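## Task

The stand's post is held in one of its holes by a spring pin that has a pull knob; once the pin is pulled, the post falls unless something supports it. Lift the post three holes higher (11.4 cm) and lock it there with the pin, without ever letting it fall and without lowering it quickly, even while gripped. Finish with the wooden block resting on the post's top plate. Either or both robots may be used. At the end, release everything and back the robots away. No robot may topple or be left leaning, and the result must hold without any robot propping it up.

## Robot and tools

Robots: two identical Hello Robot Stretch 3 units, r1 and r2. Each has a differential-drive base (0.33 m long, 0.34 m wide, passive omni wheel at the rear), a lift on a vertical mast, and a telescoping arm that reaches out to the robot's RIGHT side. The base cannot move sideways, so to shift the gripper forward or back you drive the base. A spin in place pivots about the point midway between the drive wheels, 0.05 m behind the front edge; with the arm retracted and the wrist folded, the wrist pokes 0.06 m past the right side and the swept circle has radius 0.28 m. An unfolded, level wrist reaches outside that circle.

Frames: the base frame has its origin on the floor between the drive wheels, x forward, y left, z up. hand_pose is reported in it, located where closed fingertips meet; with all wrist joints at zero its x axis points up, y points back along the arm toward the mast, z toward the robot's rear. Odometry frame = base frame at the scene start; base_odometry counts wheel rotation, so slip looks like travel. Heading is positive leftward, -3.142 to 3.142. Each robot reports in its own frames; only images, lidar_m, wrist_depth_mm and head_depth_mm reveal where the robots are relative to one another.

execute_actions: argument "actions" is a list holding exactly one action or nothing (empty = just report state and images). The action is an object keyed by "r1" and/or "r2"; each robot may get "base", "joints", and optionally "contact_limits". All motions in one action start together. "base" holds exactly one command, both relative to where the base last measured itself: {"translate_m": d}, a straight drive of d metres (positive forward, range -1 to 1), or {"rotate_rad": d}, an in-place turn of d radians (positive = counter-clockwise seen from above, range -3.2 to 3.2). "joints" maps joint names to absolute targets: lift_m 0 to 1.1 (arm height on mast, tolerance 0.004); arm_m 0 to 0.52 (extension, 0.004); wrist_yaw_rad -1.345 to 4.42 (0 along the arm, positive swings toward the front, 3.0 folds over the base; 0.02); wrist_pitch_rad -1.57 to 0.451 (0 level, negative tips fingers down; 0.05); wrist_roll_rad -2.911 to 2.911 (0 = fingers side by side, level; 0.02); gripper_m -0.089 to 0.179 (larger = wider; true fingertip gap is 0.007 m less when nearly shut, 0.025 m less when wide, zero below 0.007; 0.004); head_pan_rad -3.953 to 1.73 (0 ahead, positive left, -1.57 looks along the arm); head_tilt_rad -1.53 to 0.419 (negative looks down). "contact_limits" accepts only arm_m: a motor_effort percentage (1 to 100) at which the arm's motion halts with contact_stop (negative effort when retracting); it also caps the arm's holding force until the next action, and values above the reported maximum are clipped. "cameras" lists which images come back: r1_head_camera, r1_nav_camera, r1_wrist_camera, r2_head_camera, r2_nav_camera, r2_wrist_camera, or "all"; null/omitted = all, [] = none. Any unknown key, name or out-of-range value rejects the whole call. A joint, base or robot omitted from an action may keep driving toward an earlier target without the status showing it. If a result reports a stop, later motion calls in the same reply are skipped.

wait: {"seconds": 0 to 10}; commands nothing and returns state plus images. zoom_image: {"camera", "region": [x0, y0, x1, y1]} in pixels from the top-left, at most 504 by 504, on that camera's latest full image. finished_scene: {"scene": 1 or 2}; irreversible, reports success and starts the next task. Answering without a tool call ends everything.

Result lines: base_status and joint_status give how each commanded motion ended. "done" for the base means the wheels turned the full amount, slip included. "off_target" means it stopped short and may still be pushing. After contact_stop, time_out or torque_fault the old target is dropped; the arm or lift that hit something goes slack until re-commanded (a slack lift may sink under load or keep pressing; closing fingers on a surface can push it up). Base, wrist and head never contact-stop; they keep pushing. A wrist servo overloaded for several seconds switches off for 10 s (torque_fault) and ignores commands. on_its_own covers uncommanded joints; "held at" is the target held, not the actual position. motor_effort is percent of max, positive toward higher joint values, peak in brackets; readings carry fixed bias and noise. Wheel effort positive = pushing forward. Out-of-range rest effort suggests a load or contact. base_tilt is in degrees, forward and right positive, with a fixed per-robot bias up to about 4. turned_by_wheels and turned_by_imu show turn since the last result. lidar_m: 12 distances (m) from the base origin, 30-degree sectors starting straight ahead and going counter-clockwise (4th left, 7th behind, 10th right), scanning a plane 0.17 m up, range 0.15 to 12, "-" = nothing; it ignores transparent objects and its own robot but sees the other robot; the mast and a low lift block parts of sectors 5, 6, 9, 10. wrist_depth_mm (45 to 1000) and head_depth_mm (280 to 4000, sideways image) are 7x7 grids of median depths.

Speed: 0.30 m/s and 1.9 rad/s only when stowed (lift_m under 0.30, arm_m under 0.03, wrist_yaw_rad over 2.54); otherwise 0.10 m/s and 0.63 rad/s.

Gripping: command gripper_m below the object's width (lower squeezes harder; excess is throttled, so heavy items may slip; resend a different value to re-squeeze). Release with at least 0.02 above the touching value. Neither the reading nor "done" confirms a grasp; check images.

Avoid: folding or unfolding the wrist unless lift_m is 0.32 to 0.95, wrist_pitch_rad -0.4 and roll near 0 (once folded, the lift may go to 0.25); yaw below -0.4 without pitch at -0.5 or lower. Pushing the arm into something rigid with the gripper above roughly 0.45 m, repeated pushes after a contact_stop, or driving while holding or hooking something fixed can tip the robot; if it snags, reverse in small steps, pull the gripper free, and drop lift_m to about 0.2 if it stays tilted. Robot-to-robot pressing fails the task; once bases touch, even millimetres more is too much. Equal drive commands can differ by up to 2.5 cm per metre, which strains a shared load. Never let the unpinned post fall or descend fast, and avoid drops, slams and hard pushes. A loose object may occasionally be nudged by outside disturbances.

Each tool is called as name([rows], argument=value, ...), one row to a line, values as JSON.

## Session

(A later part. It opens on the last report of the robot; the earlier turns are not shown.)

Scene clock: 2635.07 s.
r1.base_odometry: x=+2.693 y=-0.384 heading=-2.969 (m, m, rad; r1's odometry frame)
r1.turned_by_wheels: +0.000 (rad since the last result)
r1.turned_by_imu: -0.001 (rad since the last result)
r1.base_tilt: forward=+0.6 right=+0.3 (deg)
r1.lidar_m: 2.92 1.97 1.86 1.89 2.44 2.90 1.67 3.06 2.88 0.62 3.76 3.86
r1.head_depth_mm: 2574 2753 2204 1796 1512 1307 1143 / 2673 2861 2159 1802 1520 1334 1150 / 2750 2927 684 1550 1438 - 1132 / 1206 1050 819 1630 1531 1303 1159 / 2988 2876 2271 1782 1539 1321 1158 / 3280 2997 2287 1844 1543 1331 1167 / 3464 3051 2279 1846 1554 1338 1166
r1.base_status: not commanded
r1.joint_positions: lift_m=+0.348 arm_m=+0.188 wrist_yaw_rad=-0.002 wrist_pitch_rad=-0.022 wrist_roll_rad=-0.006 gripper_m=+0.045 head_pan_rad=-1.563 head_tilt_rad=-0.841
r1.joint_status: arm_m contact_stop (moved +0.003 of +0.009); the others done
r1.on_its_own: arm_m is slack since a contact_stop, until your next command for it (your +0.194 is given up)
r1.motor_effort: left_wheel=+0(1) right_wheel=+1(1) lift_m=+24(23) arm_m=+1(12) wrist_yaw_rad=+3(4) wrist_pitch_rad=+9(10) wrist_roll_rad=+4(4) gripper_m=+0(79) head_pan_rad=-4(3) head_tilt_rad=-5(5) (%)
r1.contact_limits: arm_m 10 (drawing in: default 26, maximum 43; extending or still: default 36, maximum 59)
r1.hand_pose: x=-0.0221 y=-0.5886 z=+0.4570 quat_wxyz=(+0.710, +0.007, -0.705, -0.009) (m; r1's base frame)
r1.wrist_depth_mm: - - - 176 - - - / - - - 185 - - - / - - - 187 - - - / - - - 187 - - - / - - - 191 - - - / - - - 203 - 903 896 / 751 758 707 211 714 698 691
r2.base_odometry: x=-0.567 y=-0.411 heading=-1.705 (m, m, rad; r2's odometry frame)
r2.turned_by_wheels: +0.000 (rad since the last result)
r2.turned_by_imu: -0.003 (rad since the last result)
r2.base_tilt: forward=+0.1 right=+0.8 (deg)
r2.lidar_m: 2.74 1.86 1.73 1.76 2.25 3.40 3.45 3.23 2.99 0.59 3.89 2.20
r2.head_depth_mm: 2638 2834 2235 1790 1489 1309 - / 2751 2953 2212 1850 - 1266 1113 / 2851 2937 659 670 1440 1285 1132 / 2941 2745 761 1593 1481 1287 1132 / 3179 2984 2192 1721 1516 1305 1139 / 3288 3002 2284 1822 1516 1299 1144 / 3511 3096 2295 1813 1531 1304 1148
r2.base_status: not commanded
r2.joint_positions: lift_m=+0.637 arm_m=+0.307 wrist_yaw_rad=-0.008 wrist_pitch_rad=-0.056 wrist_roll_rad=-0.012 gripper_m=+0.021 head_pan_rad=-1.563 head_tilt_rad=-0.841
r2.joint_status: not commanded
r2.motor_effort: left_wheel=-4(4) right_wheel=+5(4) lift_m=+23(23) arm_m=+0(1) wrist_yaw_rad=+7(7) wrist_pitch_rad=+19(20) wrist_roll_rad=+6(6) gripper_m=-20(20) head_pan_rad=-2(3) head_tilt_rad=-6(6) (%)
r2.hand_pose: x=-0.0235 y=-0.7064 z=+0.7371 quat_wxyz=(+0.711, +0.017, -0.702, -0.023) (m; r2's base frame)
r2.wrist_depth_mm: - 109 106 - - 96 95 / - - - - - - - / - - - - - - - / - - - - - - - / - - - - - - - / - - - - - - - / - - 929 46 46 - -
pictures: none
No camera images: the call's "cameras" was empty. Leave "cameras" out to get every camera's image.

execute_actions([
  {"r1": {"joints": {"arm_m": 0.194}, "contact_limits": {"arm_m": 10}}},
], cameras=[])

execute_actions([
  {"r1": {"joints": {"gripper_m": -0.06}}},
], cameras=["r1_wrist_camera"])

execute_actions([
  {"r1": {"joints": {"wrist_roll_rad": 0.8}}},
], cameras=["r1_wrist_camera", "r1_head_camera"])

zoom_image(camera="r1_head_camera", region=[530, 165, 630, 235])

Scene clock: 2646.37 s.
r1.base_odometry: x=+2.693 y=-0.384 heading=-2.969 (m, m, rad; r1's odometry frame)
r1.turned_by_wheels: +0.000 (rad since the last result)
r1.turned_by_imu: +0.000 (rad since the last result)
r1.base_tilt: forward=+0.6 right=+0.3 (deg)
r1.lidar_m: 2.91 1.97 1.86 1.89 2.43 2.89 1.67 3.09 2.89 0.62 3.77 3.85
r1.head_depth_mm: 2582 2784 2216 1789 1513 1302 1141 / 2682 2852 2145 1804 1512 1335 1148 / 2764 2912 685 1550 1426 - 1137 / 1204 1049 820 1638 1533 1311 1156 / 3004 2858 2259 1778 1533 1317 1161 / 3269 3009 2277 1834 1545 1327 1164 / 3429 3043 2298 1849 1550 1333 1169
r1.base_status: not commanded
r1.joint_positions: lift_m=+0.348 arm_m=+0.194 wrist_yaw_rad=-0.002 wrist_pitch_rad=-0.022 wrist_roll_rad=-0.006 gripper_m=+0.045 head_pan_rad=-1.563 head_tilt_rad=-0.841
r1.joint_status: all done
r1.motor_effort: left_wheel=+0(1) right_wheel=+1(0) lift_m=+23(23) arm_m=+4(4) wrist_yaw_rad=+2(3) wrist_pitch_rad=+9(9) wrist_roll_rad=+4(4) gripper_m=+0(0) head_pan_rad=-3(3) head_tilt_rad=-5(5) (%)
r1.contact_limits: arm_m 10 (drawing in: default 26, maximum 43; extending or still: default 36, maximum 59)
r1.hand_pose: x=-0.0221 y=-0.5944 z=+0.4570 quat_wxyz=(+0.710, +0.007, -0.705, -0.009) (m; r1's base frame)
r1.wrist_depth_mm: - - - 172 - - - / - - - 176 - - - / - - - 183 - - - / - - - 182 - - - / - - - 185 - - - / - - - 197 - 890 879 / 770 744 711 205 708 704 684
r2.base_odometry: x=-0.567 y=-0.411 heading=-1.705 (m, m, rad; r2's odometry frame)
r2.turned_by_wheels: +0.000 (rad since the last result)
r2.turned_by_imu: -0.001 (rad since the last result)
r2.base_tilt: forward=+0.0 right=+0.8 (deg)
r2.lidar_m: 2.74 1.86 1.73 1.76 2.26 3.41 3.44 3.22 2.98 0.59 3.91 2.20
r2.head_depth_mm: 2638 2828 2222 1777 1496 1308 - / 2775 2935 2206 1854 - 1268 1120 / 2850 2959 661 668 1437 1288 1136 / 2915 2727 757 1612 1463 1289 1135 / 3196 2994 2191 1730 1511 1299 1133 / 3401 3011 2260 1821 1526 1305 1146 / 3540 3051 2289 1844 1547 1316 1147
r2.base_status: not commanded
r2.joint_positions: lift_m=+0.637 arm_m=+0.307 wrist_yaw_rad=-0.008 wrist_pitch_rad=-0.056 wrist_roll_rad=-0.012 gripper_m=+0.021 head_pan_rad=-1.563 head_tilt_rad=-0.841
r2.joint_status: not commanded
r2.motor_effort: left_wheel=-3(3) right_wheel=+4(4) lift_m=+22(22) arm_m=+1(0) wrist_yaw_rad=+7(8) wrist_pitch_rad=+20(20) wrist_roll_rad=+6(7) gripper_m=-19(19) head_pan_rad=-2(2) head_tilt_rad=-6(6) (%)
r2.hand_pose: x=-0.0235 y=-0.7064 z=+0.7371 quat_wxyz=(+0.711, +0.017, -0.702, -0.023) (m; r2's base frame)
r2.wrist_depth_mm: - 109 105 - - 96 95 / - - - - - - - / - - - - - - - / - - - - - - - / - - - - - - - / - - - - - - - / - - 910 46 46 - -
pictures: none
No camera images: the call's "cameras" was empty. Leave "cameras" out to get every camera's image.

Scene clock: 2647.90 s.
r1.base_odometry: x=+2.693 y=-0.384 heading=-2.969 (m, m, rad; r1's odometry frame)
r1.turned_by_wheels: +0.000 (rad since the last result)
r1.turned_by_imu: +0.000 (rad since the last result)
r1.base_tilt: forward=+0.6 right=+0.3 (deg)
r1.lidar_m: 2.92 1.98 1.86 1.90 2.44 2.89 1.66 3.08 2.88 0.62 3.74 3.86
r1.head_depth_mm: 2543 2751 2211 1791 1513 1305 1145 / 2687 2853 2146 1811 1512 1334 1149 / 2768 2905 685 1540 1455 - 1137 / 1215 1051 822 1631 1533 1313 1158 / 2999 2856 2264 1796 1537 1319 1156 / 3299 3008 2280 1836 1543 1330 1165 / 3472 3021 2309 1845 1546 1334 1166
r1.base_status: not commanded
r1.joint_positions: lift_m=+0.348 arm_m=+0.194 wrist_yaw_rad=-0.002 wrist_pitch_rad=-0.021 wrist_roll_rad=-0.006 gripper_m=-0.059 head_pan_rad=-1.563 head_tilt_rad=-0.841
r1.joint_status: all done
r1.motor_effort: left_wheel=+0(0) right_wheel=+1(0) lift_m=+23(23) arm_m=-1(4) wrist_yaw_rad=+3(3) wrist_pitch_rad=+9(9) wrist_roll_rad=+4(4) gripper_m=-30(100) head_pan_rad=-3(3) head_tilt_rad=-5(5) (%)
r1.hand_pose: x=-0.0221 y=-0.5947 z=+0.4570 quat_wxyz=(+0.710, +0.007, -0.705, -0.009) (m; r1's base frame)
r1.wrist_depth_mm: - - - 171 - - - / - - - 177 - - - / - - - 181 - - - / - - - 181 - - - / - - - 184 - - - / - - 957 194 975 876 889 / 759 756 715 204 705 716 701
r2.base_odometry: x=-0.567 y=-0.411 heading=-1.705 (m, m, rad; r2's odometry frame)
r2.turned_by_wheels: +0.000 (rad since the last result)
r2.turned_by_imu: +0.000 (rad since the last result)
r2.base_tilt: forward=+0.0 right=+0.7 (deg)
r2.lidar_m: 2.73 1.86 1.73 1.76 2.24 3.39 3.45 3.24 2.98 0.58 3.88 2.20
r2.head_depth_mm: 2662 2854 2212 1785 1503 1314 - / 2755 2905 2225 1840 - 1260 1118 / 2881 2968 659 667 1433 1278 1130 / 2870 2709 761 1598 1484 1280 1142 / 3163 2956 2195 1733 1515 1308 1136 / 3325 2999 2264 1810 1517 1305 1145 / 3514 3063 2294 1851 1524 1308 1145
r2.base_status: not commanded
r2.joint_positions: lift_m=+0.637 arm_m=+0.307 wrist_yaw_rad=-0.008 wrist_pitch_rad=-0.056 wrist_roll_rad=-0.012 gripper_m=+0.021 head_pan_rad=-1.563 head_tilt_rad=-0.841
r2.joint_status: not commanded
r2.motor_effort: left_wheel=-4(4) right_wheel=+4(4) lift_m=+23(22) arm_m=+0(0) wrist_yaw_rad=+7(8) wrist_pitch_rad=+19(19) wrist_roll_rad=+7(7) gripper_m=-19(19) head_pan_rad=-2(2) head_tilt_rad=-6(6) (%)
r2.hand_pose: x=-0.0235 y=-0.7064 z=+0.7371 quat_wxyz=(+0.711, +0.017, -0.702, -0.023) (m; r2's base frame)
r2.wrist_depth_mm: - 108 105 - - 96 95 / - - - - - - - / - - - - - - - / - - - - - - - / - - - - - - - / - - - - - - - / - - 905 46 46 - -
pictures: r1_wrist_camera
Images, in order (width x height): r1_wrist_camera 644x364.

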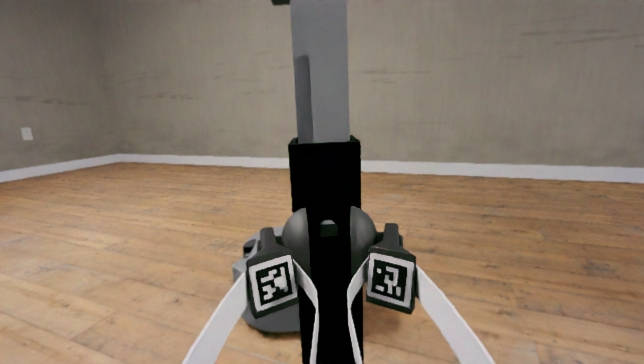

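Scene clock: 2648.97 s.
r1.base_odometry: x=+2.693 y=-0.384 heading=-2.969 (m, m, rad; r1's odometry frame)
r1.turned_by_wheels: +0.000 (rad since the last result)
r1.turned_by_imu: +0.000 (rad since the last result)
r1.base_tilt: forward=+0.7 right=+0.3 (deg)
r1.lidar_m: 2.92 1.97 1.86 1.90 2.43 2.90 1.67 3.05 2.88 0.62 3.75 3.84
r1.head_depth_mm: 2550 2754 2205 1798 1513 1305 1140 / 2696 2864 2150 1811 1516 1333 1147 / 2760 2926 685 1543 1450 - 1129 / 1206 1050 822 1643 1538 1316 1156 / 3010 2863 2268 1788 1537 1322 1161 / 3279 3010 2279 1848 1549 1332 1163 / 3487 3024 2298 1857 1549 1334 1163
r1.base_status: not commanded
r1.joint_positions: lift_m=+0.348 arm_m=+0.194 wrist_yaw_rad=-0.001 wrist_pitch_rad=-0.025 wrist_roll_rad=+0.783 gripper_m=-0.054 head_pan_rad=-1.563 head_tilt_rad=-0.841
r1.joint_status: all done
r1.on_its_own: gripper_m is held at -0.053, not at your -0.060, by its stall guard, which is still easing
r1.motor_effort: left_wheel=+0(1) right_wheel=+0(0) lift_m=+23(23) arm_m=-1(1) wrist_yaw_rad=+1(3) wrist_pitch_rad=+11(12) wrist_roll_rad=+11(9) gripper_m=-10(30) head_pan_rad=-3(3) head_tilt_rad=-5(5) (%)
r1.hand_pose: x=-0.0216 y=-0.5946 z=+0.4559 quat_wxyz=(+0.384, +0.005, -0.923, -0.012) (m; r1's base frame)
r1.wrist_depth_mm: - 170 - - - - - / - 173 873 - - - 822 / - - 179 - - - 696 / - - - 183 - 824 629 / - - - 161 683 706 537 / - - - - 226 601 488 / - - - - 659 474 444
r2.base_odometry: x=-0.567 y=-0.411 heading=-1.705 (m, m, rad; r2's odometry frame)
r2.turned_by_wheels: +0.000 (rad since the last result)
r2.turned_by_imu: +0.000 (rad since the last result)
r2.base_tilt: forward=+0.0 right=+0.8 (deg)
r2.lidar_m: 2.73 1.86 1.73 1.76 2.25 3.40 3.46 3.22 2.98 0.59 3.90 2.20
r2.head_depth_mm: 2609 2825 2222 1789 1489 1308 - / 2753 2910 2247 1846 - 1265 1125 / 2880 2992 659 668 1437 1278 1135 / 2895 2761 762 1586 1483 1284 1131 / 3150 3027 2186 1734 1507 1295 1140 / 3367 3054 2271 1823 1516 1302 1141 / 3495 3051 2299 1830 1515 1307 1146
r2.base_status: not commanded
r2.joint_positions: lift_m=+0.637 arm_m=+0.307 wrist_yaw_rad=-0.008 wrist_pitch_rad=-0.056 wrist_roll_rad=-0.012 gripper_m=+0.021 head_pan_rad=-1.563 head_tilt_rad=-0.841
r2.joint_status: not commanded
r2.motor_effort: left_wheel=-3(3) right_wheel=+4(4) lift_m=+23(23) arm_m=+0(0) wrist_yaw_rad=+7(7) wrist_pitch_rad=+20(20) wrist_roll_rad=+6(6) gripper_m=-20(19) head_pan_rad=-3(2) head_tilt_rad=-7(7) (%)
r2.hand_pose: x=-0.0235 y=-0.7064 z=+0.7371 quat_wxyz=(+0.711, +0.017, -0.702, -0.023) (m; r2's base frame)
r2.wrist_depth_mm: - 109 106 - - 96 95 / - - - - - - - / - - - - - - - / - - - - - - - / - - - - - - - / - - - - - - - / - - 946 46 46 - -
pictures: r1_head_camera (sideways: a quarter turn clockwise sets it upright), r1_wrist_camera
Images, in order (width x height): r1_head_camera 896x504, r1_wrist_camera 644x364.

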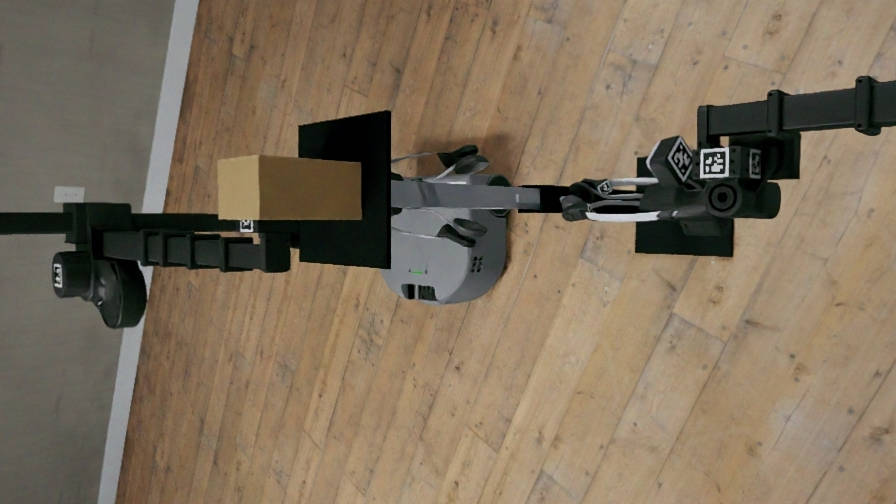

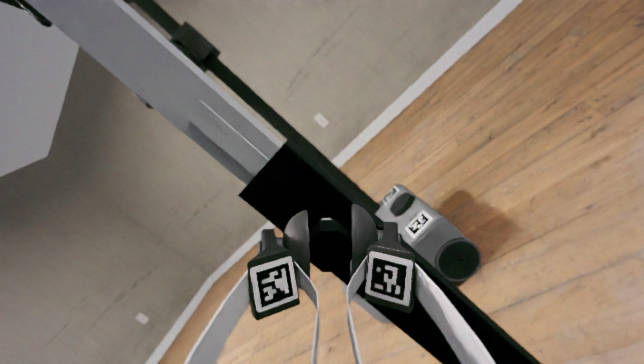

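Region (530, 165, 630, 235) of r1_head_camera's 896x504 image, scaled by 5.040, with more detail than that image has; it fills the top 353 rows of this view, and the rest is white.

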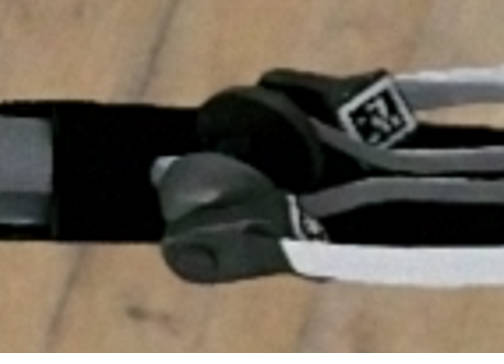

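zoom_image(camera="r1_wrist_camera", region=[270, 190, 390, 290])

Region (270, 190, 390, 290) of r1_wrist_camera's 644x364 image, scaled by 4.200.

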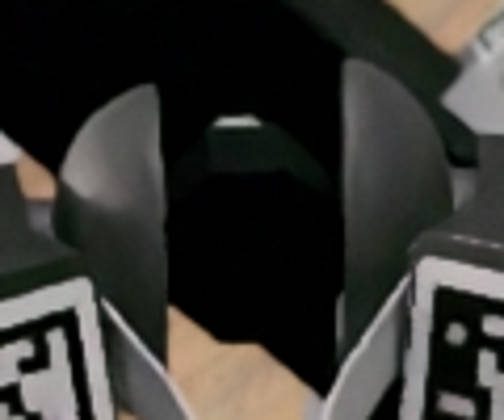

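execute_actions([
  {"r1": {"joints": {"gripper_m": -0.07, "wrist_roll_rad": 1.6}}},
], cameras=["r1_wrist_camera"])

execute_actions([
  {"r1": {"joints": {"arm_m": 0.182}}},
], cameras=["r1_wrist_camera", "r1_head_camera"])

zoom_image(camera="r1_wrist_camera", region=[250, 150, 410, 300])

Scene clock: 2665.90 s.
r1.base_odometry: x=+2.693 y=-0.384 heading=-2.969 (m, m, rad; r1's odometry frame)
r1.turned_by_wheels: +0.000 (rad since the last result)
r1.turned_by_imu: +0.000 (rad since the last result)
r1.base_tilt: forward=+0.6 right=+0.2 (deg)
r1.lidar_m: 2.92 1.97 1.86 1.89 2.44 2.89 1.67 3.05 2.88 0.61 3.76 3.88
r1.head_depth_mm: 2546 2760 2222 1789 1506 1308 1142 / 2694 2871 2159 1806 1521 1335 1146 / 2764 2920 685 1571 1462 - 1131 / 1208 1052 822 1634 1530 1312 1158 / 3027 2846 2267 1787 1533 1319 1160 / 3276 3016 2291 1836 1541 1324 1164 / 3479 3038 2298 1837 1549 1334 1170
r1.base_status: not commanded
r1.joint_positions: lift_m=+0.348 arm_m=+0.194 wrist_yaw_rad=+0.022 wrist_pitch_rad=-0.022 wrist_roll_rad=+1.584 gripper_m=-0.068 head_pan_rad=-1.563 head_tilt_rad=-0.841
r1.joint_status: all done
r1.on_its_own: wrist_yaw_rad is at rest, and its effort (-29) is outside its rest range (-12 to +12)
r1.motor_effort: left_wheel=+5(4) right_wheel=-7(7) lift_m=+23(24) arm_m=+0(0) wrist_yaw_rad=-29(28) wrist_pitch_rad=+9(14) wrist_roll_rad=+10(9) gripper_m=-33(100) head_pan_rad=-3(3) head_tilt_rad=-4(6) (%)
r1.hand_pose: x=-0.0158 y=-0.5946 z=+0.4567 quat_wxyz=(-0.006, +0.011, -1.000, -0.011) (m; r1's base frame)
r1.wrist_depth_mm: - - - - - 722 487 / - - - - - 681 493 / - - - - 884 625 508 / 300 792 849 183 185 185 188 / 189 191 187 151 186 191 468 / - - - - - 781 516 / - - - - - 746 535
r2.base_odometry: x=-0.567 y=-0.411 heading=-1.705 (m, m, rad; r2's odometry frame)
r2.turned_by_wheels: +0.000 (rad since the last result)
r2.turned_by_imu: -0.002 (rad since the last result)
r2.base_tilt: forward=+0.0 right=+0.8 (deg)
r2.lidar_m: 2.74 1.85 1.73 1.76 2.24 3.40 3.46 3.24 2.98 0.58 3.90 2.20
r2.head_depth_mm: 2653 2765 2217 1782 1493 1299 - / 2760 2915 2210 1851 - 1269 1121 / 2914 2961 660 665 1442 1285 1137 / 2869 2856 763 1621 1483 1292 1134 / 3165 3040 2175 1741 1505 1297 1138 / 3360 3034 2293 1816 1513 1307 1144 / 3542 3057 2288 1822 1534 1311 1145
r2.base_status: not commanded
r2.joint_positions: lift_m=+0.637 arm_m=+0.307 wrist_yaw_rad=-0.008 wrist_pitch_rad=-0.056 wrist_roll_rad=-0.012 gripper_m=+0.021 head_pan_rad=-1.563 head_tilt_rad=-0.841
r2.joint_status: not commanded
r2.motor_effort: left_wheel=-4(3) right_wheel=+5(4) lift_m=+23(23) arm_m=+0(1) wrist_yaw_rad=+7(7) wrist_pitch_rad=+20(19) wrist_roll_rad=+6(6) gripper_m=-20(20) head_pan_rad=-2(2) head_tilt_rad=-6(6) (%)
r2.hand_pose: x=-0.0235 y=-0.7064 z=+0.7371 quat_wxyz=(+0.711, +0.017, -0.702, -0.023) (m; r2's base frame)
r2.wrist_depth_mm: - 108 106 - - 96 95 / - - - - - - - / - - - - - - - / - - - - - - - / - - - - - - - / - - - - - - - / - - 908 46 46 - -
pictures: r1_wrist_camera
Images, in order (width x height): r1_wrist_camera 644x364.

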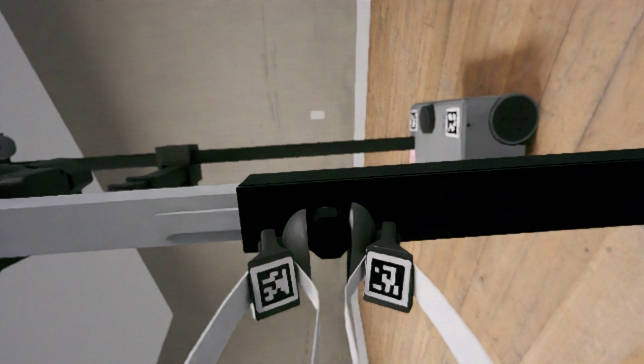

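Scene clock: 2666.77 s.
r1.base_odometry: x=+2.693 y=-0.384 heading=-2.969 (m, m, rad; r1's odometry frame)
r1.turned_by_wheels: +0.000 (rad since the last result)
r1.turned_by_imu: +0.000 (rad since the last result)
r1.base_tilt: forward=+0.7 right=+0.2 (deg)
r1.lidar_m: 2.92 1.97 1.86 1.90 2.43 2.89 1.67 3.06 2.88 0.61 3.77 3.86
r1.head_depth_mm: 2569 2749 2215 1805 1510 1301 1143 / 2702 2880 2142 1807 1511 1334 1148 / 2762 2906 685 1582 1488 - 1133 / 1206 1051 821 1632 1534 1318 1151 / 3001 2851 2267 1785 1533 1325 1157 / 3291 2987 2282 1844 1542 1331 1168 / 3490 3044 2292 1847 1555 1329 1168
r1.base_status: not commanded
r1.joint_positions: lift_m=+0.348 arm_m=+0.182 wrist_yaw_rad=+0.022 wrist_pitch_rad=-0.019 wrist_roll_rad=+1.595 gripper_m=-0.063 head_pan_rad=-1.563 head_tilt_rad=-0.841
r1.joint_status: all done
r1.on_its_own: gripper_m is held at -0.063, not at your -0.070, by its stall guard, which is still easing; wrist_yaw_rad is at rest, and its effort (-29) is outside its rest range (-12 to +12)
r1.motor_effort: left_wheel=+5(5) right_wheel=-7(7) lift_m=+23(24) arm_m=-3(8) wrist_yaw_rad=-29(30) wrist_pitch_rad=+8(9) wrist_roll_rad=+3(10) gripper_m=-10(33) head_pan_rad=-3(4) head_tilt_rad=-5(5) (%)
r1.hand_pose: x=-0.0157 y=-0.5829 z=+0.4573 quat_wxyz=(-0.012, +0.011, -1.000, -0.010) (m; r1's base frame)
r1.wrist_depth_mm: - - - - - 702 497 / - - - - - 678 493 / - - - - 937 647 486 / 307 764 233 195 197 198 198 / 202 204 202 163 202 695 499 / - - - - - 806 526 / - - - - - 785 539
r2.base_odometry: x=-0.567 y=-0.411 heading=-1.705 (m, m, rad; r2's odometry frame)
r2.turned_by_wheels: +0.000 (rad since the last result)
r2.turned_by_imu: +0.000 (rad since the last result)
r2.base_tilt: forward=+0.0 right=+0.8 (deg)
r2.lidar_m: 2.75 1.86 1.73 1.76 2.25 3.40 3.45 3.24 2.97 0.58 3.88 2.20
r2.head_depth_mm: 2627 2850 2228 1784 1491 1309 - / 2741 2920 2206 1831 - 1262 1121 / 2901 2942 657 666 1439 1279 1131 / 2941 2704 761 1608 1476 1284 1136 / 3139 3021 2158 1740 1516 1301 1137 / 3332 3017 2265 1835 1517 1299 1147 / 3563 3043 2298 1832 1524 1305 1146
r2.base_status: not commanded
r2.joint_positions: lift_m=+0.637 arm_m=+0.307 wrist_yaw_rad=-0.008 wrist_pitch_rad=-0.056 wrist_roll_rad=-0.012 gripper_m=+0.021 head_pan_rad=-1.563 head_tilt_rad=-0.841
r2.joint_status: not commanded
r2.motor_effort: left_wheel=-3(4) right_wheel=+4(4) lift_m=+23(23) arm_m=+1(1) wrist_yaw_rad=+8(7) wrist_pitch_rad=+20(19) wrist_roll_rad=+7(7) gripper_m=-20(20) head_pan_rad=-3(3) head_tilt_rad=-6(6) (%)
r2.hand_pose: x=-0.0235 y=-0.7064 z=+0.7371 quat_wxyz=(+0.711, +0.017, -0.702, -0.023) (m; r2's base frame)
r2.wrist_depth_mm: - 109 106 - - 96 95 / - - - - - - - / - - - - - - - / - - - - - - - / - - - - - - - / - - - - - - - / - - 909 46 46 - -
pictures: r1_head_camera (sideways: a quarter turn clockwise sets it upright), r1_wrist_camera
Images, in order (width x height): r1_head_camera 896x504, r1_wrist_camera 644x364.

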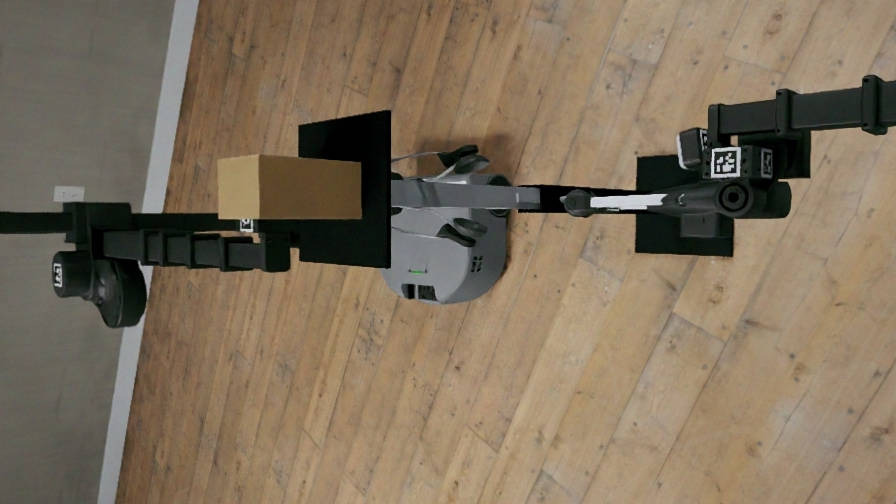

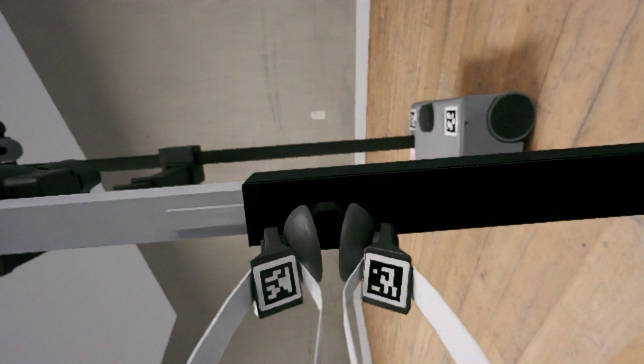

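Region (250, 150, 410, 300) of r1_wrist_camera's 644x364 image, scaled by 3.150; it fills the top 472 rows of this view, and the rest is white.

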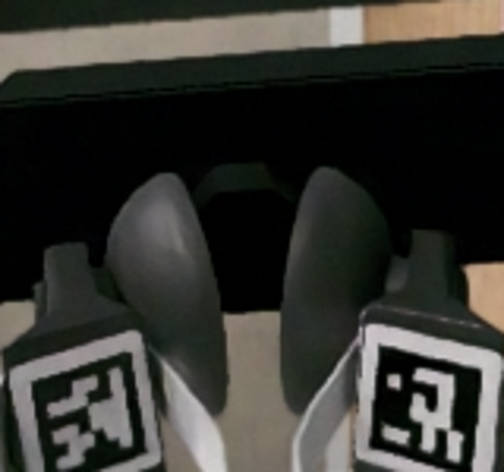

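execute_actions([
  {"r1": {"joints": {"gripper_m": 0.07, "arm_m": 0.17}}},
], cameras=["r1_wrist_camera"])

zoom_image(camera="r1_wrist_camera", region=[250, 150, 410, 300])

execute_actions([
  {"r1": {"joints": {"wrist_roll_rad": 0.0}}},
], cameras=["r1_wrist_camera", "r1_head_camera"])

zoom_image(camera="r1_wrist_camera", region=[270, 150, 390, 270])

zoom_image(camera="r1_head_camera", region=[530, 165, 630, 235])

Scene clock: 2686.77 s.
r1.base_odometry: x=+2.693 y=-0.384 heading=-2.969 (m, m, rad; r1's odometry frame)
r1.turned_by_wheels: +0.000 (rad since the last result)
r1.turned_by_imu: -0.001 (rad since the last result)
r1.base_tilt: forward=+0.7 right=+0.3 (deg)
r1.lidar_m: 2.91 1.97 1.86 1.89 2.43 2.88 1.67 3.05 2.88 0.62 3.74 3.86
r1.head_depth_mm: 2554 2760 2208 1791 1513 1303 1145 / 2681 2880 2161 1793 1516 1331 1151 / 2775 2943 685 1543 1488 1357 1131 / 1208 1053 821 1638 1532 1322 1157 / 3032 2873 2270 1791 1537 1320 1157 / 3283 2986 2278 1844 1547 1329 1168 / 3473 3010 2304 1855 1552 1333 1169
r1.base_status: not commanded
r1.joint_positions: lift_m=+0.348 arm_m=+0.170 wrist_yaw_rad=+0.003 wrist_pitch_rad=-0.019 wrist_roll_rad=+1.596 gripper_m=+0.070 head_pan_rad=-1.563 head_tilt_rad=-0.841
r1.joint_status: all done
r1.motor_effort: left_wheel=+2(5) right_wheel=-2(6) lift_m=+23(23) arm_m=-3(4) wrist_yaw_rad=-4(27) wrist_pitch_rad=+8(8) wrist_roll_rad=+3(3) gripper_m=+1(80) head_pan_rad=-3(3) head_tilt_rad=-6(5) (%)
r1.hand_pose: x=-0.0206 y=-0.5710 z=+0.4573 quat_wxyz=(-0.012, +0.001, -1.000, -0.010) (m; r1's base frame)
r1.wrist_depth_mm: - - - - - 714 489 / - - - - - 741 504 / - - - - 915 644 498 / 323 888 879 216 209 210 211 / 213 217 212 210 212 700 499 / - - - - - 741 522 / - - - - - 881 538
r2.base_odometry: x=-0.567 y=-0.411 heading=-1.705 (m, m, rad; r2's odometry frame)
r2.turned_by_wheels: +0.000 (rad since the last result)
r2.turned_by_imu: -0.003 (rad since the last result)
r2.base_tilt: forward=+0.1 right=+0.8 (deg)
r2.lidar_m: 2.74 1.86 1.73 1.76 2.25 3.39 3.46 3.23 2.98 0.59 3.88 2.20
r2.head_depth_mm: 2633 2843 2214 1771 1494 1306 - / 2759 2944 2207 1825 - 1257 1123 / 2893 3002 659 666 1441 1285 1136 / 2944 2718 758 1594 1484 1283 1132 / 3137 3033 2182 1740 1516 1306 1134 / 3311 3001 2299 1823 1516 1304 1138 / 3544 3080 2275 1832 1534 1315 1144
r2.base_status: not commanded
r2.joint_positions: lift_m=+0.637 arm_m=+0.307 wrist_yaw_rad=-0.008 wrist_pitch_rad=-0.056 wrist_roll_rad=-0.012 gripper_m=+0.021 head_pan_rad=-1.563 head_tilt_rad=-0.841
r2.joint_status: not commanded
r2.motor_effort: left_wheel=-4(4) right_wheel=+4(4) lift_m=+22(23) arm_m=+0(1) wrist_yaw_rad=+7(7) wrist_pitch_rad=+19(20) wrist_roll_rad=+7(7) gripper_m=-19(19) head_pan_rad=-2(2) head_tilt_rad=-6(6) (%)
r2.hand_pose: x=-0.0235 y=-0.7064 z=+0.7371 quat_wxyz=(+0.711, +0.017, -0.702, -0.023) (m; r2's base frame)
r2.wrist_depth_mm: - 109 106 - - 96 95 / - - - - - - - / - - - - - - - / - - - - - - - / - - - - - - - / - - - - - - - / - - 895 46 46 - -
pictures: r1_wrist_camera
Images, in order (width x height): r1_wrist_camera 644x364.

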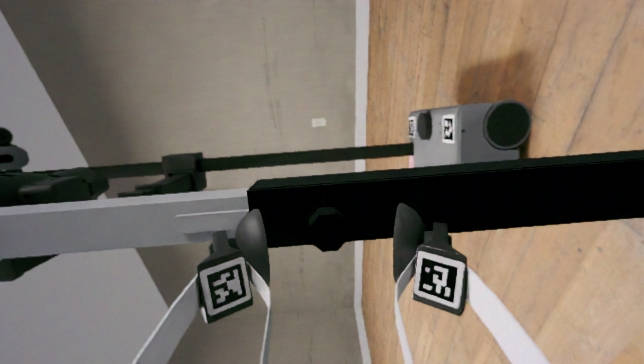

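Region (250, 150, 410, 300) of r1_wrist_camera's 644x364 image, scaled by 3.150; it fills the top 472 rows of this view, and the rest is white.

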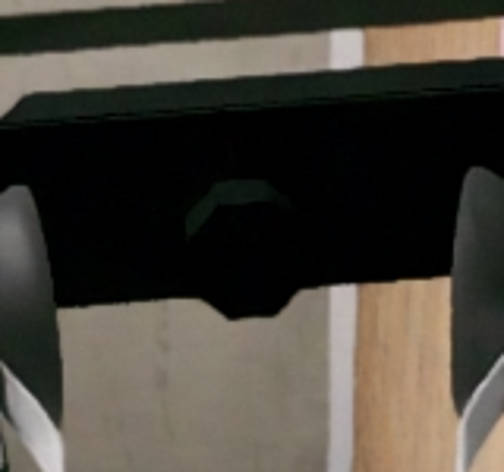

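Scene clock: 2688.23 s.
r1.base_odometry: x=+2.693 y=-0.384 heading=-2.969 (m, m, rad; r1's odometry frame)
r1.turned_by_wheels: +0.000 (rad since the last result)
r1.turned_by_imu: +0.000 (rad since the last result)
r1.base_tilt: forward=+0.6 right=+0.3 (deg)
r1.lidar_m: 2.92 1.97 1.86 1.90 2.43 2.89 1.67 3.08 2.88 0.61 3.76 3.85
r1.head_depth_mm: 2544 2784 2212 1794 1515 1301 1146 / 2666 2904 2152 1803 1521 1331 1149 / 2750 2952 684 1541 1423 1337 1131 / 1207 1052 820 1643 1524 1316 1155 / 3025 2869 2265 1789 1541 1324 1161 / 3289 3016 2295 1836 1544 1331 1165 / 3452 3042 2317 1867 1550 1336 1165
r1.base_status: not commanded
r1.joint_positions: lift_m=+0.348 arm_m=+0.170 wrist_yaw_rad=+0.003 wrist_pitch_rad=-0.019 wrist_roll_rad=+0.007 gripper_m=+0.070 head_pan_rad=-1.563 head_tilt_rad=-0.841
r1.joint_status: all done
r1.motor_effort: left_wheel=+2(2) right_wheel=+0(0) lift_m=+23(23) arm_m=-3(3) wrist_yaw_rad=-4(5) wrist_pitch_rad=+8(9) wrist_roll_rad=-4(5) gripper_m=+0(1) head_pan_rad=-3(3) head_tilt_rad=-5(5) (%)
r1.hand_pose: x=-0.0207 y=-0.5710 z=+0.4576 quat_wxyz=(+0.705, +0.008, -0.709, -0.006) (m; r1's base frame)
r1.wrist_depth_mm: - - - 193 - - - / - - - - - - - / - - - 206 - - - / - - - 206 - - - / - - - 214 - - - / - - - 222 898 894 861 / 781 773 752 231 727 706 691
r2.base_odometry: x=-0.567 y=-0.411 heading=-1.705 (m, m, rad; r2's odometry frame)
r2.turned_by_wheels: +0.000 (rad since the last result)
r2.turned_by_imu: +0.000 (rad since the last result)
r2.base_tilt: forward=+0.0 right=+0.8 (deg)
r2.lidar_m: 2.74 1.86 1.73 1.76 2.24 3.40 3.46 3.21 2.98 0.59 3.87 2.20
r2.head_depth_mm: 2618 2806 2182 1762 1488 1305 - / 2734 2903 2239 1854 - 1267 1119 / 2902 2969 659 668 1434 1277 1140 / 2882 2694 760 1614 1469 1284 1133 / 3184 3007 2224 1718 1510 1302 1137 / 3360 3012 2264 1803 1525 1300 1146 / 3579 2999 2275 1834 1527 1313 1140
r2.base_status: not commanded
r2.joint_positions: lift_m=+0.637 arm_m=+0.307 wrist_yaw_rad=-0.008 wrist_pitch_rad=-0.056 wrist_roll_rad=-0.012 gripper_m=+0.021 head_pan_rad=-1.563 head_tilt_rad=-0.841
r2.joint_status: not commanded
r2.motor_effort: left_wheel=-4(4) right_wheel=+4(4) lift_m=+22(23) arm_m=+0(0) wrist_yaw_rad=+8(8) wrist_pitch_rad=+20(21) wrist_roll_rad=+7(7) gripper_m=-19(20) head_pan_rad=-3(2) head_tilt_rad=-6(6) (%)
r2.hand_pose: x=-0.0235 y=-0.7064 z=+0.7371 quat_wxyz=(+0.711, +0.017, -0.702, -0.023) (m; r2's base frame)
r2.wrist_depth_mm: - 109 106 - - 96 95 / - - - - - - - / - - - - - - - / - - - - - - - / - - - - - - - / - - - - - - - / - - 935 46 46 - -
pictures: r1_head_camera (sideways: a quarter turn clockwise sets it upright), r1_wrist_camera
Images, in order (width x height): r1_head_camera 896x504, r1_wrist_camera 644x364.

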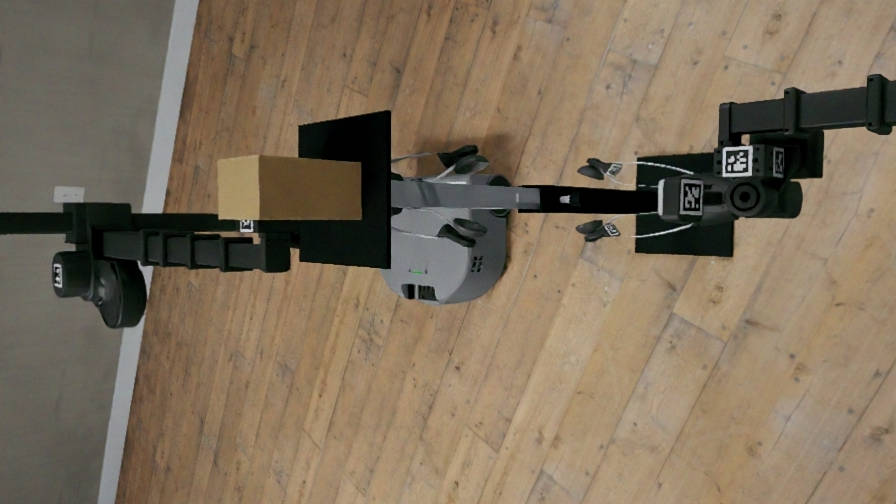

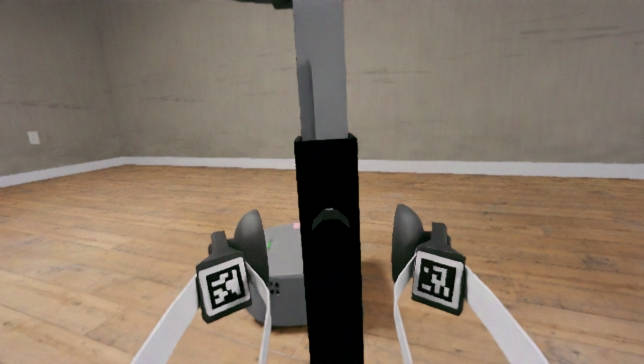

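Region (270, 150, 390, 270) of r1_wrist_camera's 644x364 image, scaled by 4.200.

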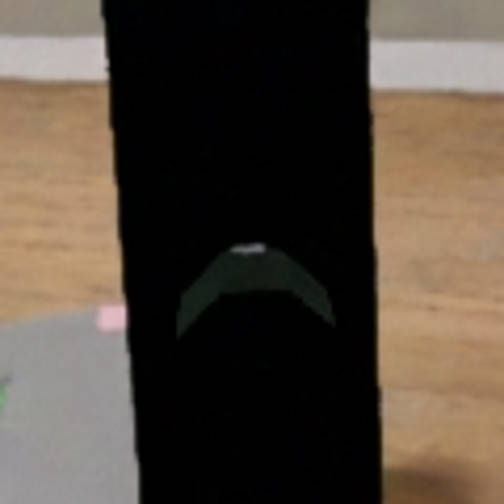

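Region (530, 165, 630, 235) of r1_head_camera's 896x504 image, scaled by 5.040, with more detail than that image has; it fills the top 353 rows of this view, and the rest is white.

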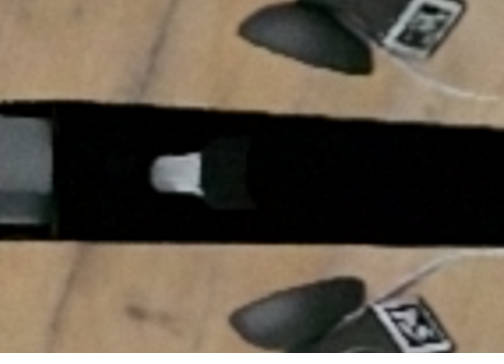

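execute_actions([
  {"r1": {"joints": {"arm_m": 0.194}, "contact_limits": {"arm_m": 10}}},
], cameras=[])

execute_actions([
  {"r1": {"joints": {"gripper_m": -0.06}}},
], cameras=[])

execute_actions([
  {"r1": {"joints": {"wrist_roll_rad": -0.4}}},
], cameras=["r1_wrist_camera"])

zoom_image(camera="r1_wrist_camera", region=[270, 190, 390, 290])

Scene clock: 2704.67 s.
r1.base_odometry: x=+2.693 y=-0.384 heading=-2.969 (m, m, rad; r1's odometry frame)
r1.turned_by_wheels: +0.000 (rad since the last result)
r1.turned_by_imu: +0.000 (rad since the last result)
r1.base_tilt: forward=+0.6 right=+0.2 (deg)
r1.lidar_m: 2.92 1.97 1.86 1.89 2.43 2.89 1.67 3.07 2.88 0.61 3.78 3.86
r1.head_depth_mm: 2558 2771 2208 1803 1510 1298 1145 / 2681 2847 2143 1791 1513 1336 1146 / 2743 2922 683 1541 1425 - 1133 / 1206 1052 822 1633 1537 1306 1154 / 3019 2843 2249 1771 1534 1323 1160 / 3295 3018 2289 1850 1545 1329 1163 / 3456 3054 2306 1851 1549 1332 1163
r1.base_status: not commanded
r1.joint_positions: lift_m=+0.348 arm_m=+0.194 wrist_yaw_rad=+0.003 wrist_pitch_rad=-0.019 wrist_roll_rad=+0.007 gripper_m=+0.070 head_pan_rad=-1.563 head_tilt_rad=-0.841
r1.joint_status: all done
r1.motor_effort: left_wheel=+1(1) right_wheel=-1(1) lift_m=+24(23) arm_m=+4(4) wrist_yaw_rad=-3(4) wrist_pitch_rad=+8(8) wrist_roll_rad=-4(4) gripper_m=+0(0) head_pan_rad=-3(3) head_tilt_rad=-5(5) (%)
r1.contact_limits: arm_m 10 (drawing in: default 26, maximum 43; extending or still: default 36, maximum 59)
r1.hand_pose: x=-0.0208 y=-0.5944 z=+0.4576 quat_wxyz=(+0.705, +0.008, -0.709, -0.006) (m; r1's base frame)
r1.wrist_depth_mm: - - - 172 - - - / - - - 176 - - - / - - - 181 - - - / - - - 181 - - - / - - - 186 - - - / - - - 196 889 871 878 / 778 778 726 205 712 700 673
r2.base_odometry: x=-0.567 y=-0.411 heading=-1.705 (m, m, rad; r2's odometry frame)
r2.turned_by_wheels: +0.000 (rad since the last result)
r2.turned_by_imu: -0.001 (rad since the last result)
r2.base_tilt: forward=+0.0 right=+0.8 (deg)
r2.lidar_m: 2.74 1.86 1.73 1.76 2.24 3.41 3.45 3.21 2.98 0.59 3.90 2.20
r2.head_depth_mm: 2627 2819 2220 1788 1491 1304 - / 2751 2937 2204 1827 - 1260 1120 / 2878 2929 661 668 1429 1281 1132 / 2885 2728 760 1603 1479 1285 1135 / 3194 2979 2182 1728 1510 1293 1148 / 3334 3013 2278 1816 1521 1301 1141 / 3525 3104 2309 1827 1529 1312 1151
r2.base_status: not commanded
r2.joint_positions: lift_m=+0.637 arm_m=+0.307 wrist_yaw_rad=-0.008 wrist_pitch_rad=-0.056 wrist_roll_rad=-0.012 gripper_m=+0.021 head_pan_rad=-1.563 head_tilt_rad=-0.841
r2.joint_status: not commanded
r2.motor_effort: left_wheel=-3(4) right_wheel=+4(4) lift_m=+22(23) arm_m=+1(1) wrist_yaw_rad=+7(8) wrist_pitch_rad=+20(19) wrist_roll_rad=+7(6) gripper_m=-19(20) head_pan_rad=-3(2) head_tilt_rad=-6(7) (%)
r2.hand_pose: x=-0.0235 y=-0.7064 z=+0.7371 quat_wxyz=(+0.711, +0.017, -0.702, -0.023) (m; r2's base frame)
r2.wrist_depth_mm: - 108 106 - - 96 95 / - - - - - - - / - - - - - - - / - - - - - - - / - - - - - - - / - - - - - - - / - - 914 46 46 - -
pictures: none
No camera images: the call's "cameras" was empty. Leave "cameras" out to get every camera's image.

Scene clock: 2706.47 s.
r1.base_odometry: x=+2.694 y=-0.384 heading=-2.969 (m, m, rad; r1's odometry frame)
r1.turned_by_wheels: +0.000 (rad since the last result)
r1.turned_by_imu: +0.000 (rad since the last result)
r1.base_tilt: forward=+0.6 right=+0.3 (deg)
r1.lidar_m: 2.91 1.97 1.86 1.90 2.43 2.88 1.67 3.06 2.88 0.62 3.76 3.86
r1.head_depth_mm: 2558 2770 2225 1799 1513 1307 1140 / 2681 2884 2144 1795 1515 1332 1150 / 2740 2938 683 1542 1452 - 1133 / 1208 1051 819 1633 1539 1305 1159 / 3010 2863 2261 1788 1541 1326 1160 / 3337 3000 2286 1851 1536 1329 1161 / 3478 3025 2292 1857 1549 1329 1170
r1.base_status: not commanded
r1.joint_positions: lift_m=+0.348 arm_m=+0.194 wrist_yaw_rad=-0.002 wrist_pitch_rad=-0.019 wrist_roll_rad=+0.006 gripper_m=-0.059 head_pan_rad=-1.563 head_tilt_rad=-0.841
r1.joint_status: all done
r1.motor_effort: left_wheel=+0(1) right_wheel=+1(1) lift_m=+23(24) arm_m=-1(4) wrist_yaw_rad=+2(3) wrist_pitch_rad=+8(8) wrist_roll_rad=-3(4) gripper_m=-31(100) head_pan_rad=-3(4) head_tilt_rad=-5(5) (%)
r1.hand_pose: x=-0.0219 y=-0.5948 z=+0.4576 quat_wxyz=(+0.705, +0.006, -0.709, -0.008) (m; r1's base frame)
r1.wrist_depth_mm: - - - 171 - - - / - - - 177 - - - / - - - 180 - - - / - - - 181 - - - / - - - 184 - - - / - - - 194 981 924 886 / 803 759 711 205 705 712 693
r2.base_odometry: x=-0.567 y=-0.411 heading=-1.705 (m, m, rad; r2's odometry frame)
r2.turned_by_wheels: +0.000 (rad since the last result)
r2.turned_by_imu: +0.000 (rad since the last result)
r2.base_tilt: forward=+0.0 right=+0.8 (deg)
r2.lidar_m: 2.73 1.85 1.73 1.76 2.24 3.39 3.46 3.25 2.98 0.59 3.89 2.19
r2.head_depth_mm: 2637 2832 2225 1777 1500 1308 - / 2768 2962 2209 1848 - 1263 1120 / 2876 2944 659 667 1434 1277 1132 / 2909 2756 762 1604 1475 1281 1136 / 3211 2995 2196 1727 1522 1307 1137 / 3336 3014 2290 1808 1523 1305 1140 / 3552 3042 2282 1827 1525 1310 1150
r2.base_status: not commanded
r2.joint_positions: lift_m=+0.637 arm_m=+0.307 wrist_yaw_rad=-0.008 wrist_pitch_rad=-0.056 wrist_roll_rad=-0.012 gripper_m=+0.021 head_pan_rad=-1.563 head_tilt_rad=-0.841
r2.joint_status: not commanded
r2.motor_effort: left_wheel=-3(4) right_wheel=+4(4) lift_m=+23(23) arm_m=+0(0) wrist_yaw_rad=+7(8) wrist_pitch_rad=+20(20) wrist_roll_rad=+6(6) gripper_m=-20(20) head_pan_rad=-3(2) head_tilt_rad=-6(6) (%)
r2.hand_pose: x=-0.0235 y=-0.7064 z=+0.7371 quat_wxyz=(+0.711, +0.017, -0.702, -0.023) (m; r2's base frame)
r2.wrist_depth_mm: - 109 106 - - 96 95 / - - - - - - - / - - - - - - - / - - - - - - - / - - - - - - - / - - - - - - - / - - 916 46 46 - -
pictures: none
No camera images: the call's "cameras" was empty. Leave "cameras" out to get every camera's image.

Scene clock: 2707.33 s.
r1.base_odometry: x=+2.694 y=-0.384 heading=-2.969 (m, m, rad; r1's odometry frame)
r1.turned_by_wheels: +0.000 (rad since the last result)
r1.turned_by_imu: +0.000 (rad since the last result)
r1.base_tilt: forward=+0.6 right=+0.3 (deg)
r1.lidar_m: 2.92 1.97 1.86 1.89 2.43 2.89 1.67 3.07 2.88 0.61 3.75 3.83
r1.head_depth_mm: 2556 2765 2203 1791 1513 1305 1141 / 2689 2873 2163 1802 1525 1331 1147 / 2774 2907 686 1543 1455 - 1136 / 1209 1051 821 1634 1531 1302 1155 / 3019 2847 2261 1788 1541 1325 1162 / 3277 3019 2276 1847 1539 1332 1168 / 3445 3054 2299 1848 1556 1336 1166
r1.base_status: not commanded
r1.joint_positions: lift_m=+0.348 arm_m=+0.194 wrist_yaw_rad=-0.002 wrist_pitch_rad=-0.017 wrist_roll_rad=-0.388 gripper_m=-0.055 head_pan_rad=-1.563 head_tilt_rad=-0.841
r1.joint_status: all done
r1.motor_effort: left_wheel=+0(1) right_wheel=+1(1) lift_m=+24(24) arm_m=-1(1) wrist_yaw_rad=+2(2) wrist_pitch_rad=+7(8) wrist_roll_rad=-7(11) gripper_m=-28(29) head_pan_rad=-3(3) head_tilt_rad=-4(5) (%)
r1.hand_pose: x=-0.0219 y=-0.5949 z=+0.4581 quat_wxyz=(+0.830, +0.007, -0.557, -0.006) (m; r1's base frame)
r1.wrist_depth_mm: - - - - 170 - - / - - - - - - - / - - - 884 - - - / - - - 182 - - - / 779 891 786 181 - - - / 638 739 698 196 - - - / 541 612 625 456 857 - -
r2.base_odometry: x=-0.567 y=-0.411 heading=-1.705 (m, m, rad; r2's odometry frame)
r2.turned_by_wheels: +0.000 (rad since the last result)
r2.turned_by_imu: +0.000 (rad since the last result)
r2.base_tilt: forward=+0.0 right=+0.8 (deg)
r2.lidar_m: 2.74 1.86 1.73 1.76 2.25 3.40 3.46 3.25 2.98 0.59 3.92 2.19
r2.head_depth_mm: 2647 2816 2211 1784 1499 1309 - / 2734 2942 2218 1842 - 1254 1121 / 2890 3006 658 666 1427 1276 1128 / 2924 2719 761 1617 1478 1286 1137 / 3189 3010 2192 1728 1508 1296 1140 / 3351 3047 2274 1828 1508 1299 1138 / 3543 3027 2288 1812 1528 1312 1147
r2.base_status: not commanded
r2.joint_positions: lift_m=+0.637 arm_m=+0.307 wrist_yaw_rad=-0.008 wrist_pitch_rad=-0.056 wrist_roll_rad=-0.012 gripper_m=+0.021 head_pan_rad=-1.563 head_tilt_rad=-0.841
r2.joint_status: not commanded
r2.motor_effort: left_wheel=-3(4) right_wheel=+4(4) lift_m=+22(23) arm_m=+1(1) wrist_yaw_rad=+7(8) wrist_pitch_rad=+20(19) wrist_roll_rad=+7(6) gripper_m=-20(19) head_pan_rad=-3(3) head_tilt_rad=-6(7) (%)
r2.hand_pose: x=-0.0235 y=-0.7064 z=+0.7371 quat_wxyz=(+0.711, +0.017, -0.702, -0.023) (m; r2's base frame)
r2.wrist_depth_mm: - 109 106 - - 96 95 / - - - - - - - / - - - - - - - / - - - - - - - / - - - - - - - / - - - - - - - / - - 919 46 46 - -
pictures: r1_wrist_camera
Images, in order (width x height): r1_wrist_camera 644x364.

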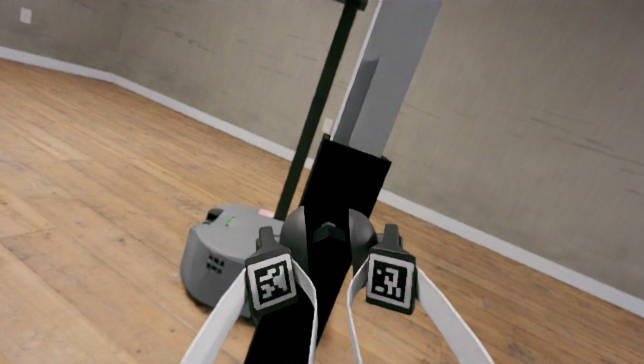

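Region (270, 190, 390, 290) of r1_wrist_camera's 644x364 image, scaled by 4.200.

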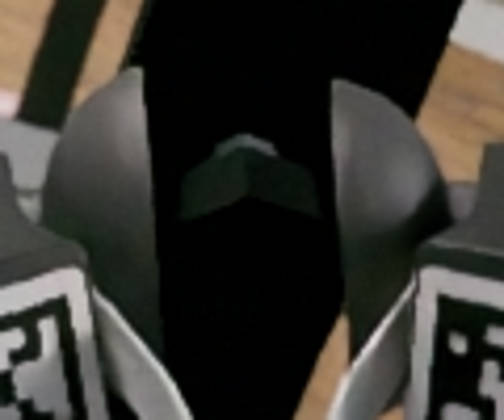

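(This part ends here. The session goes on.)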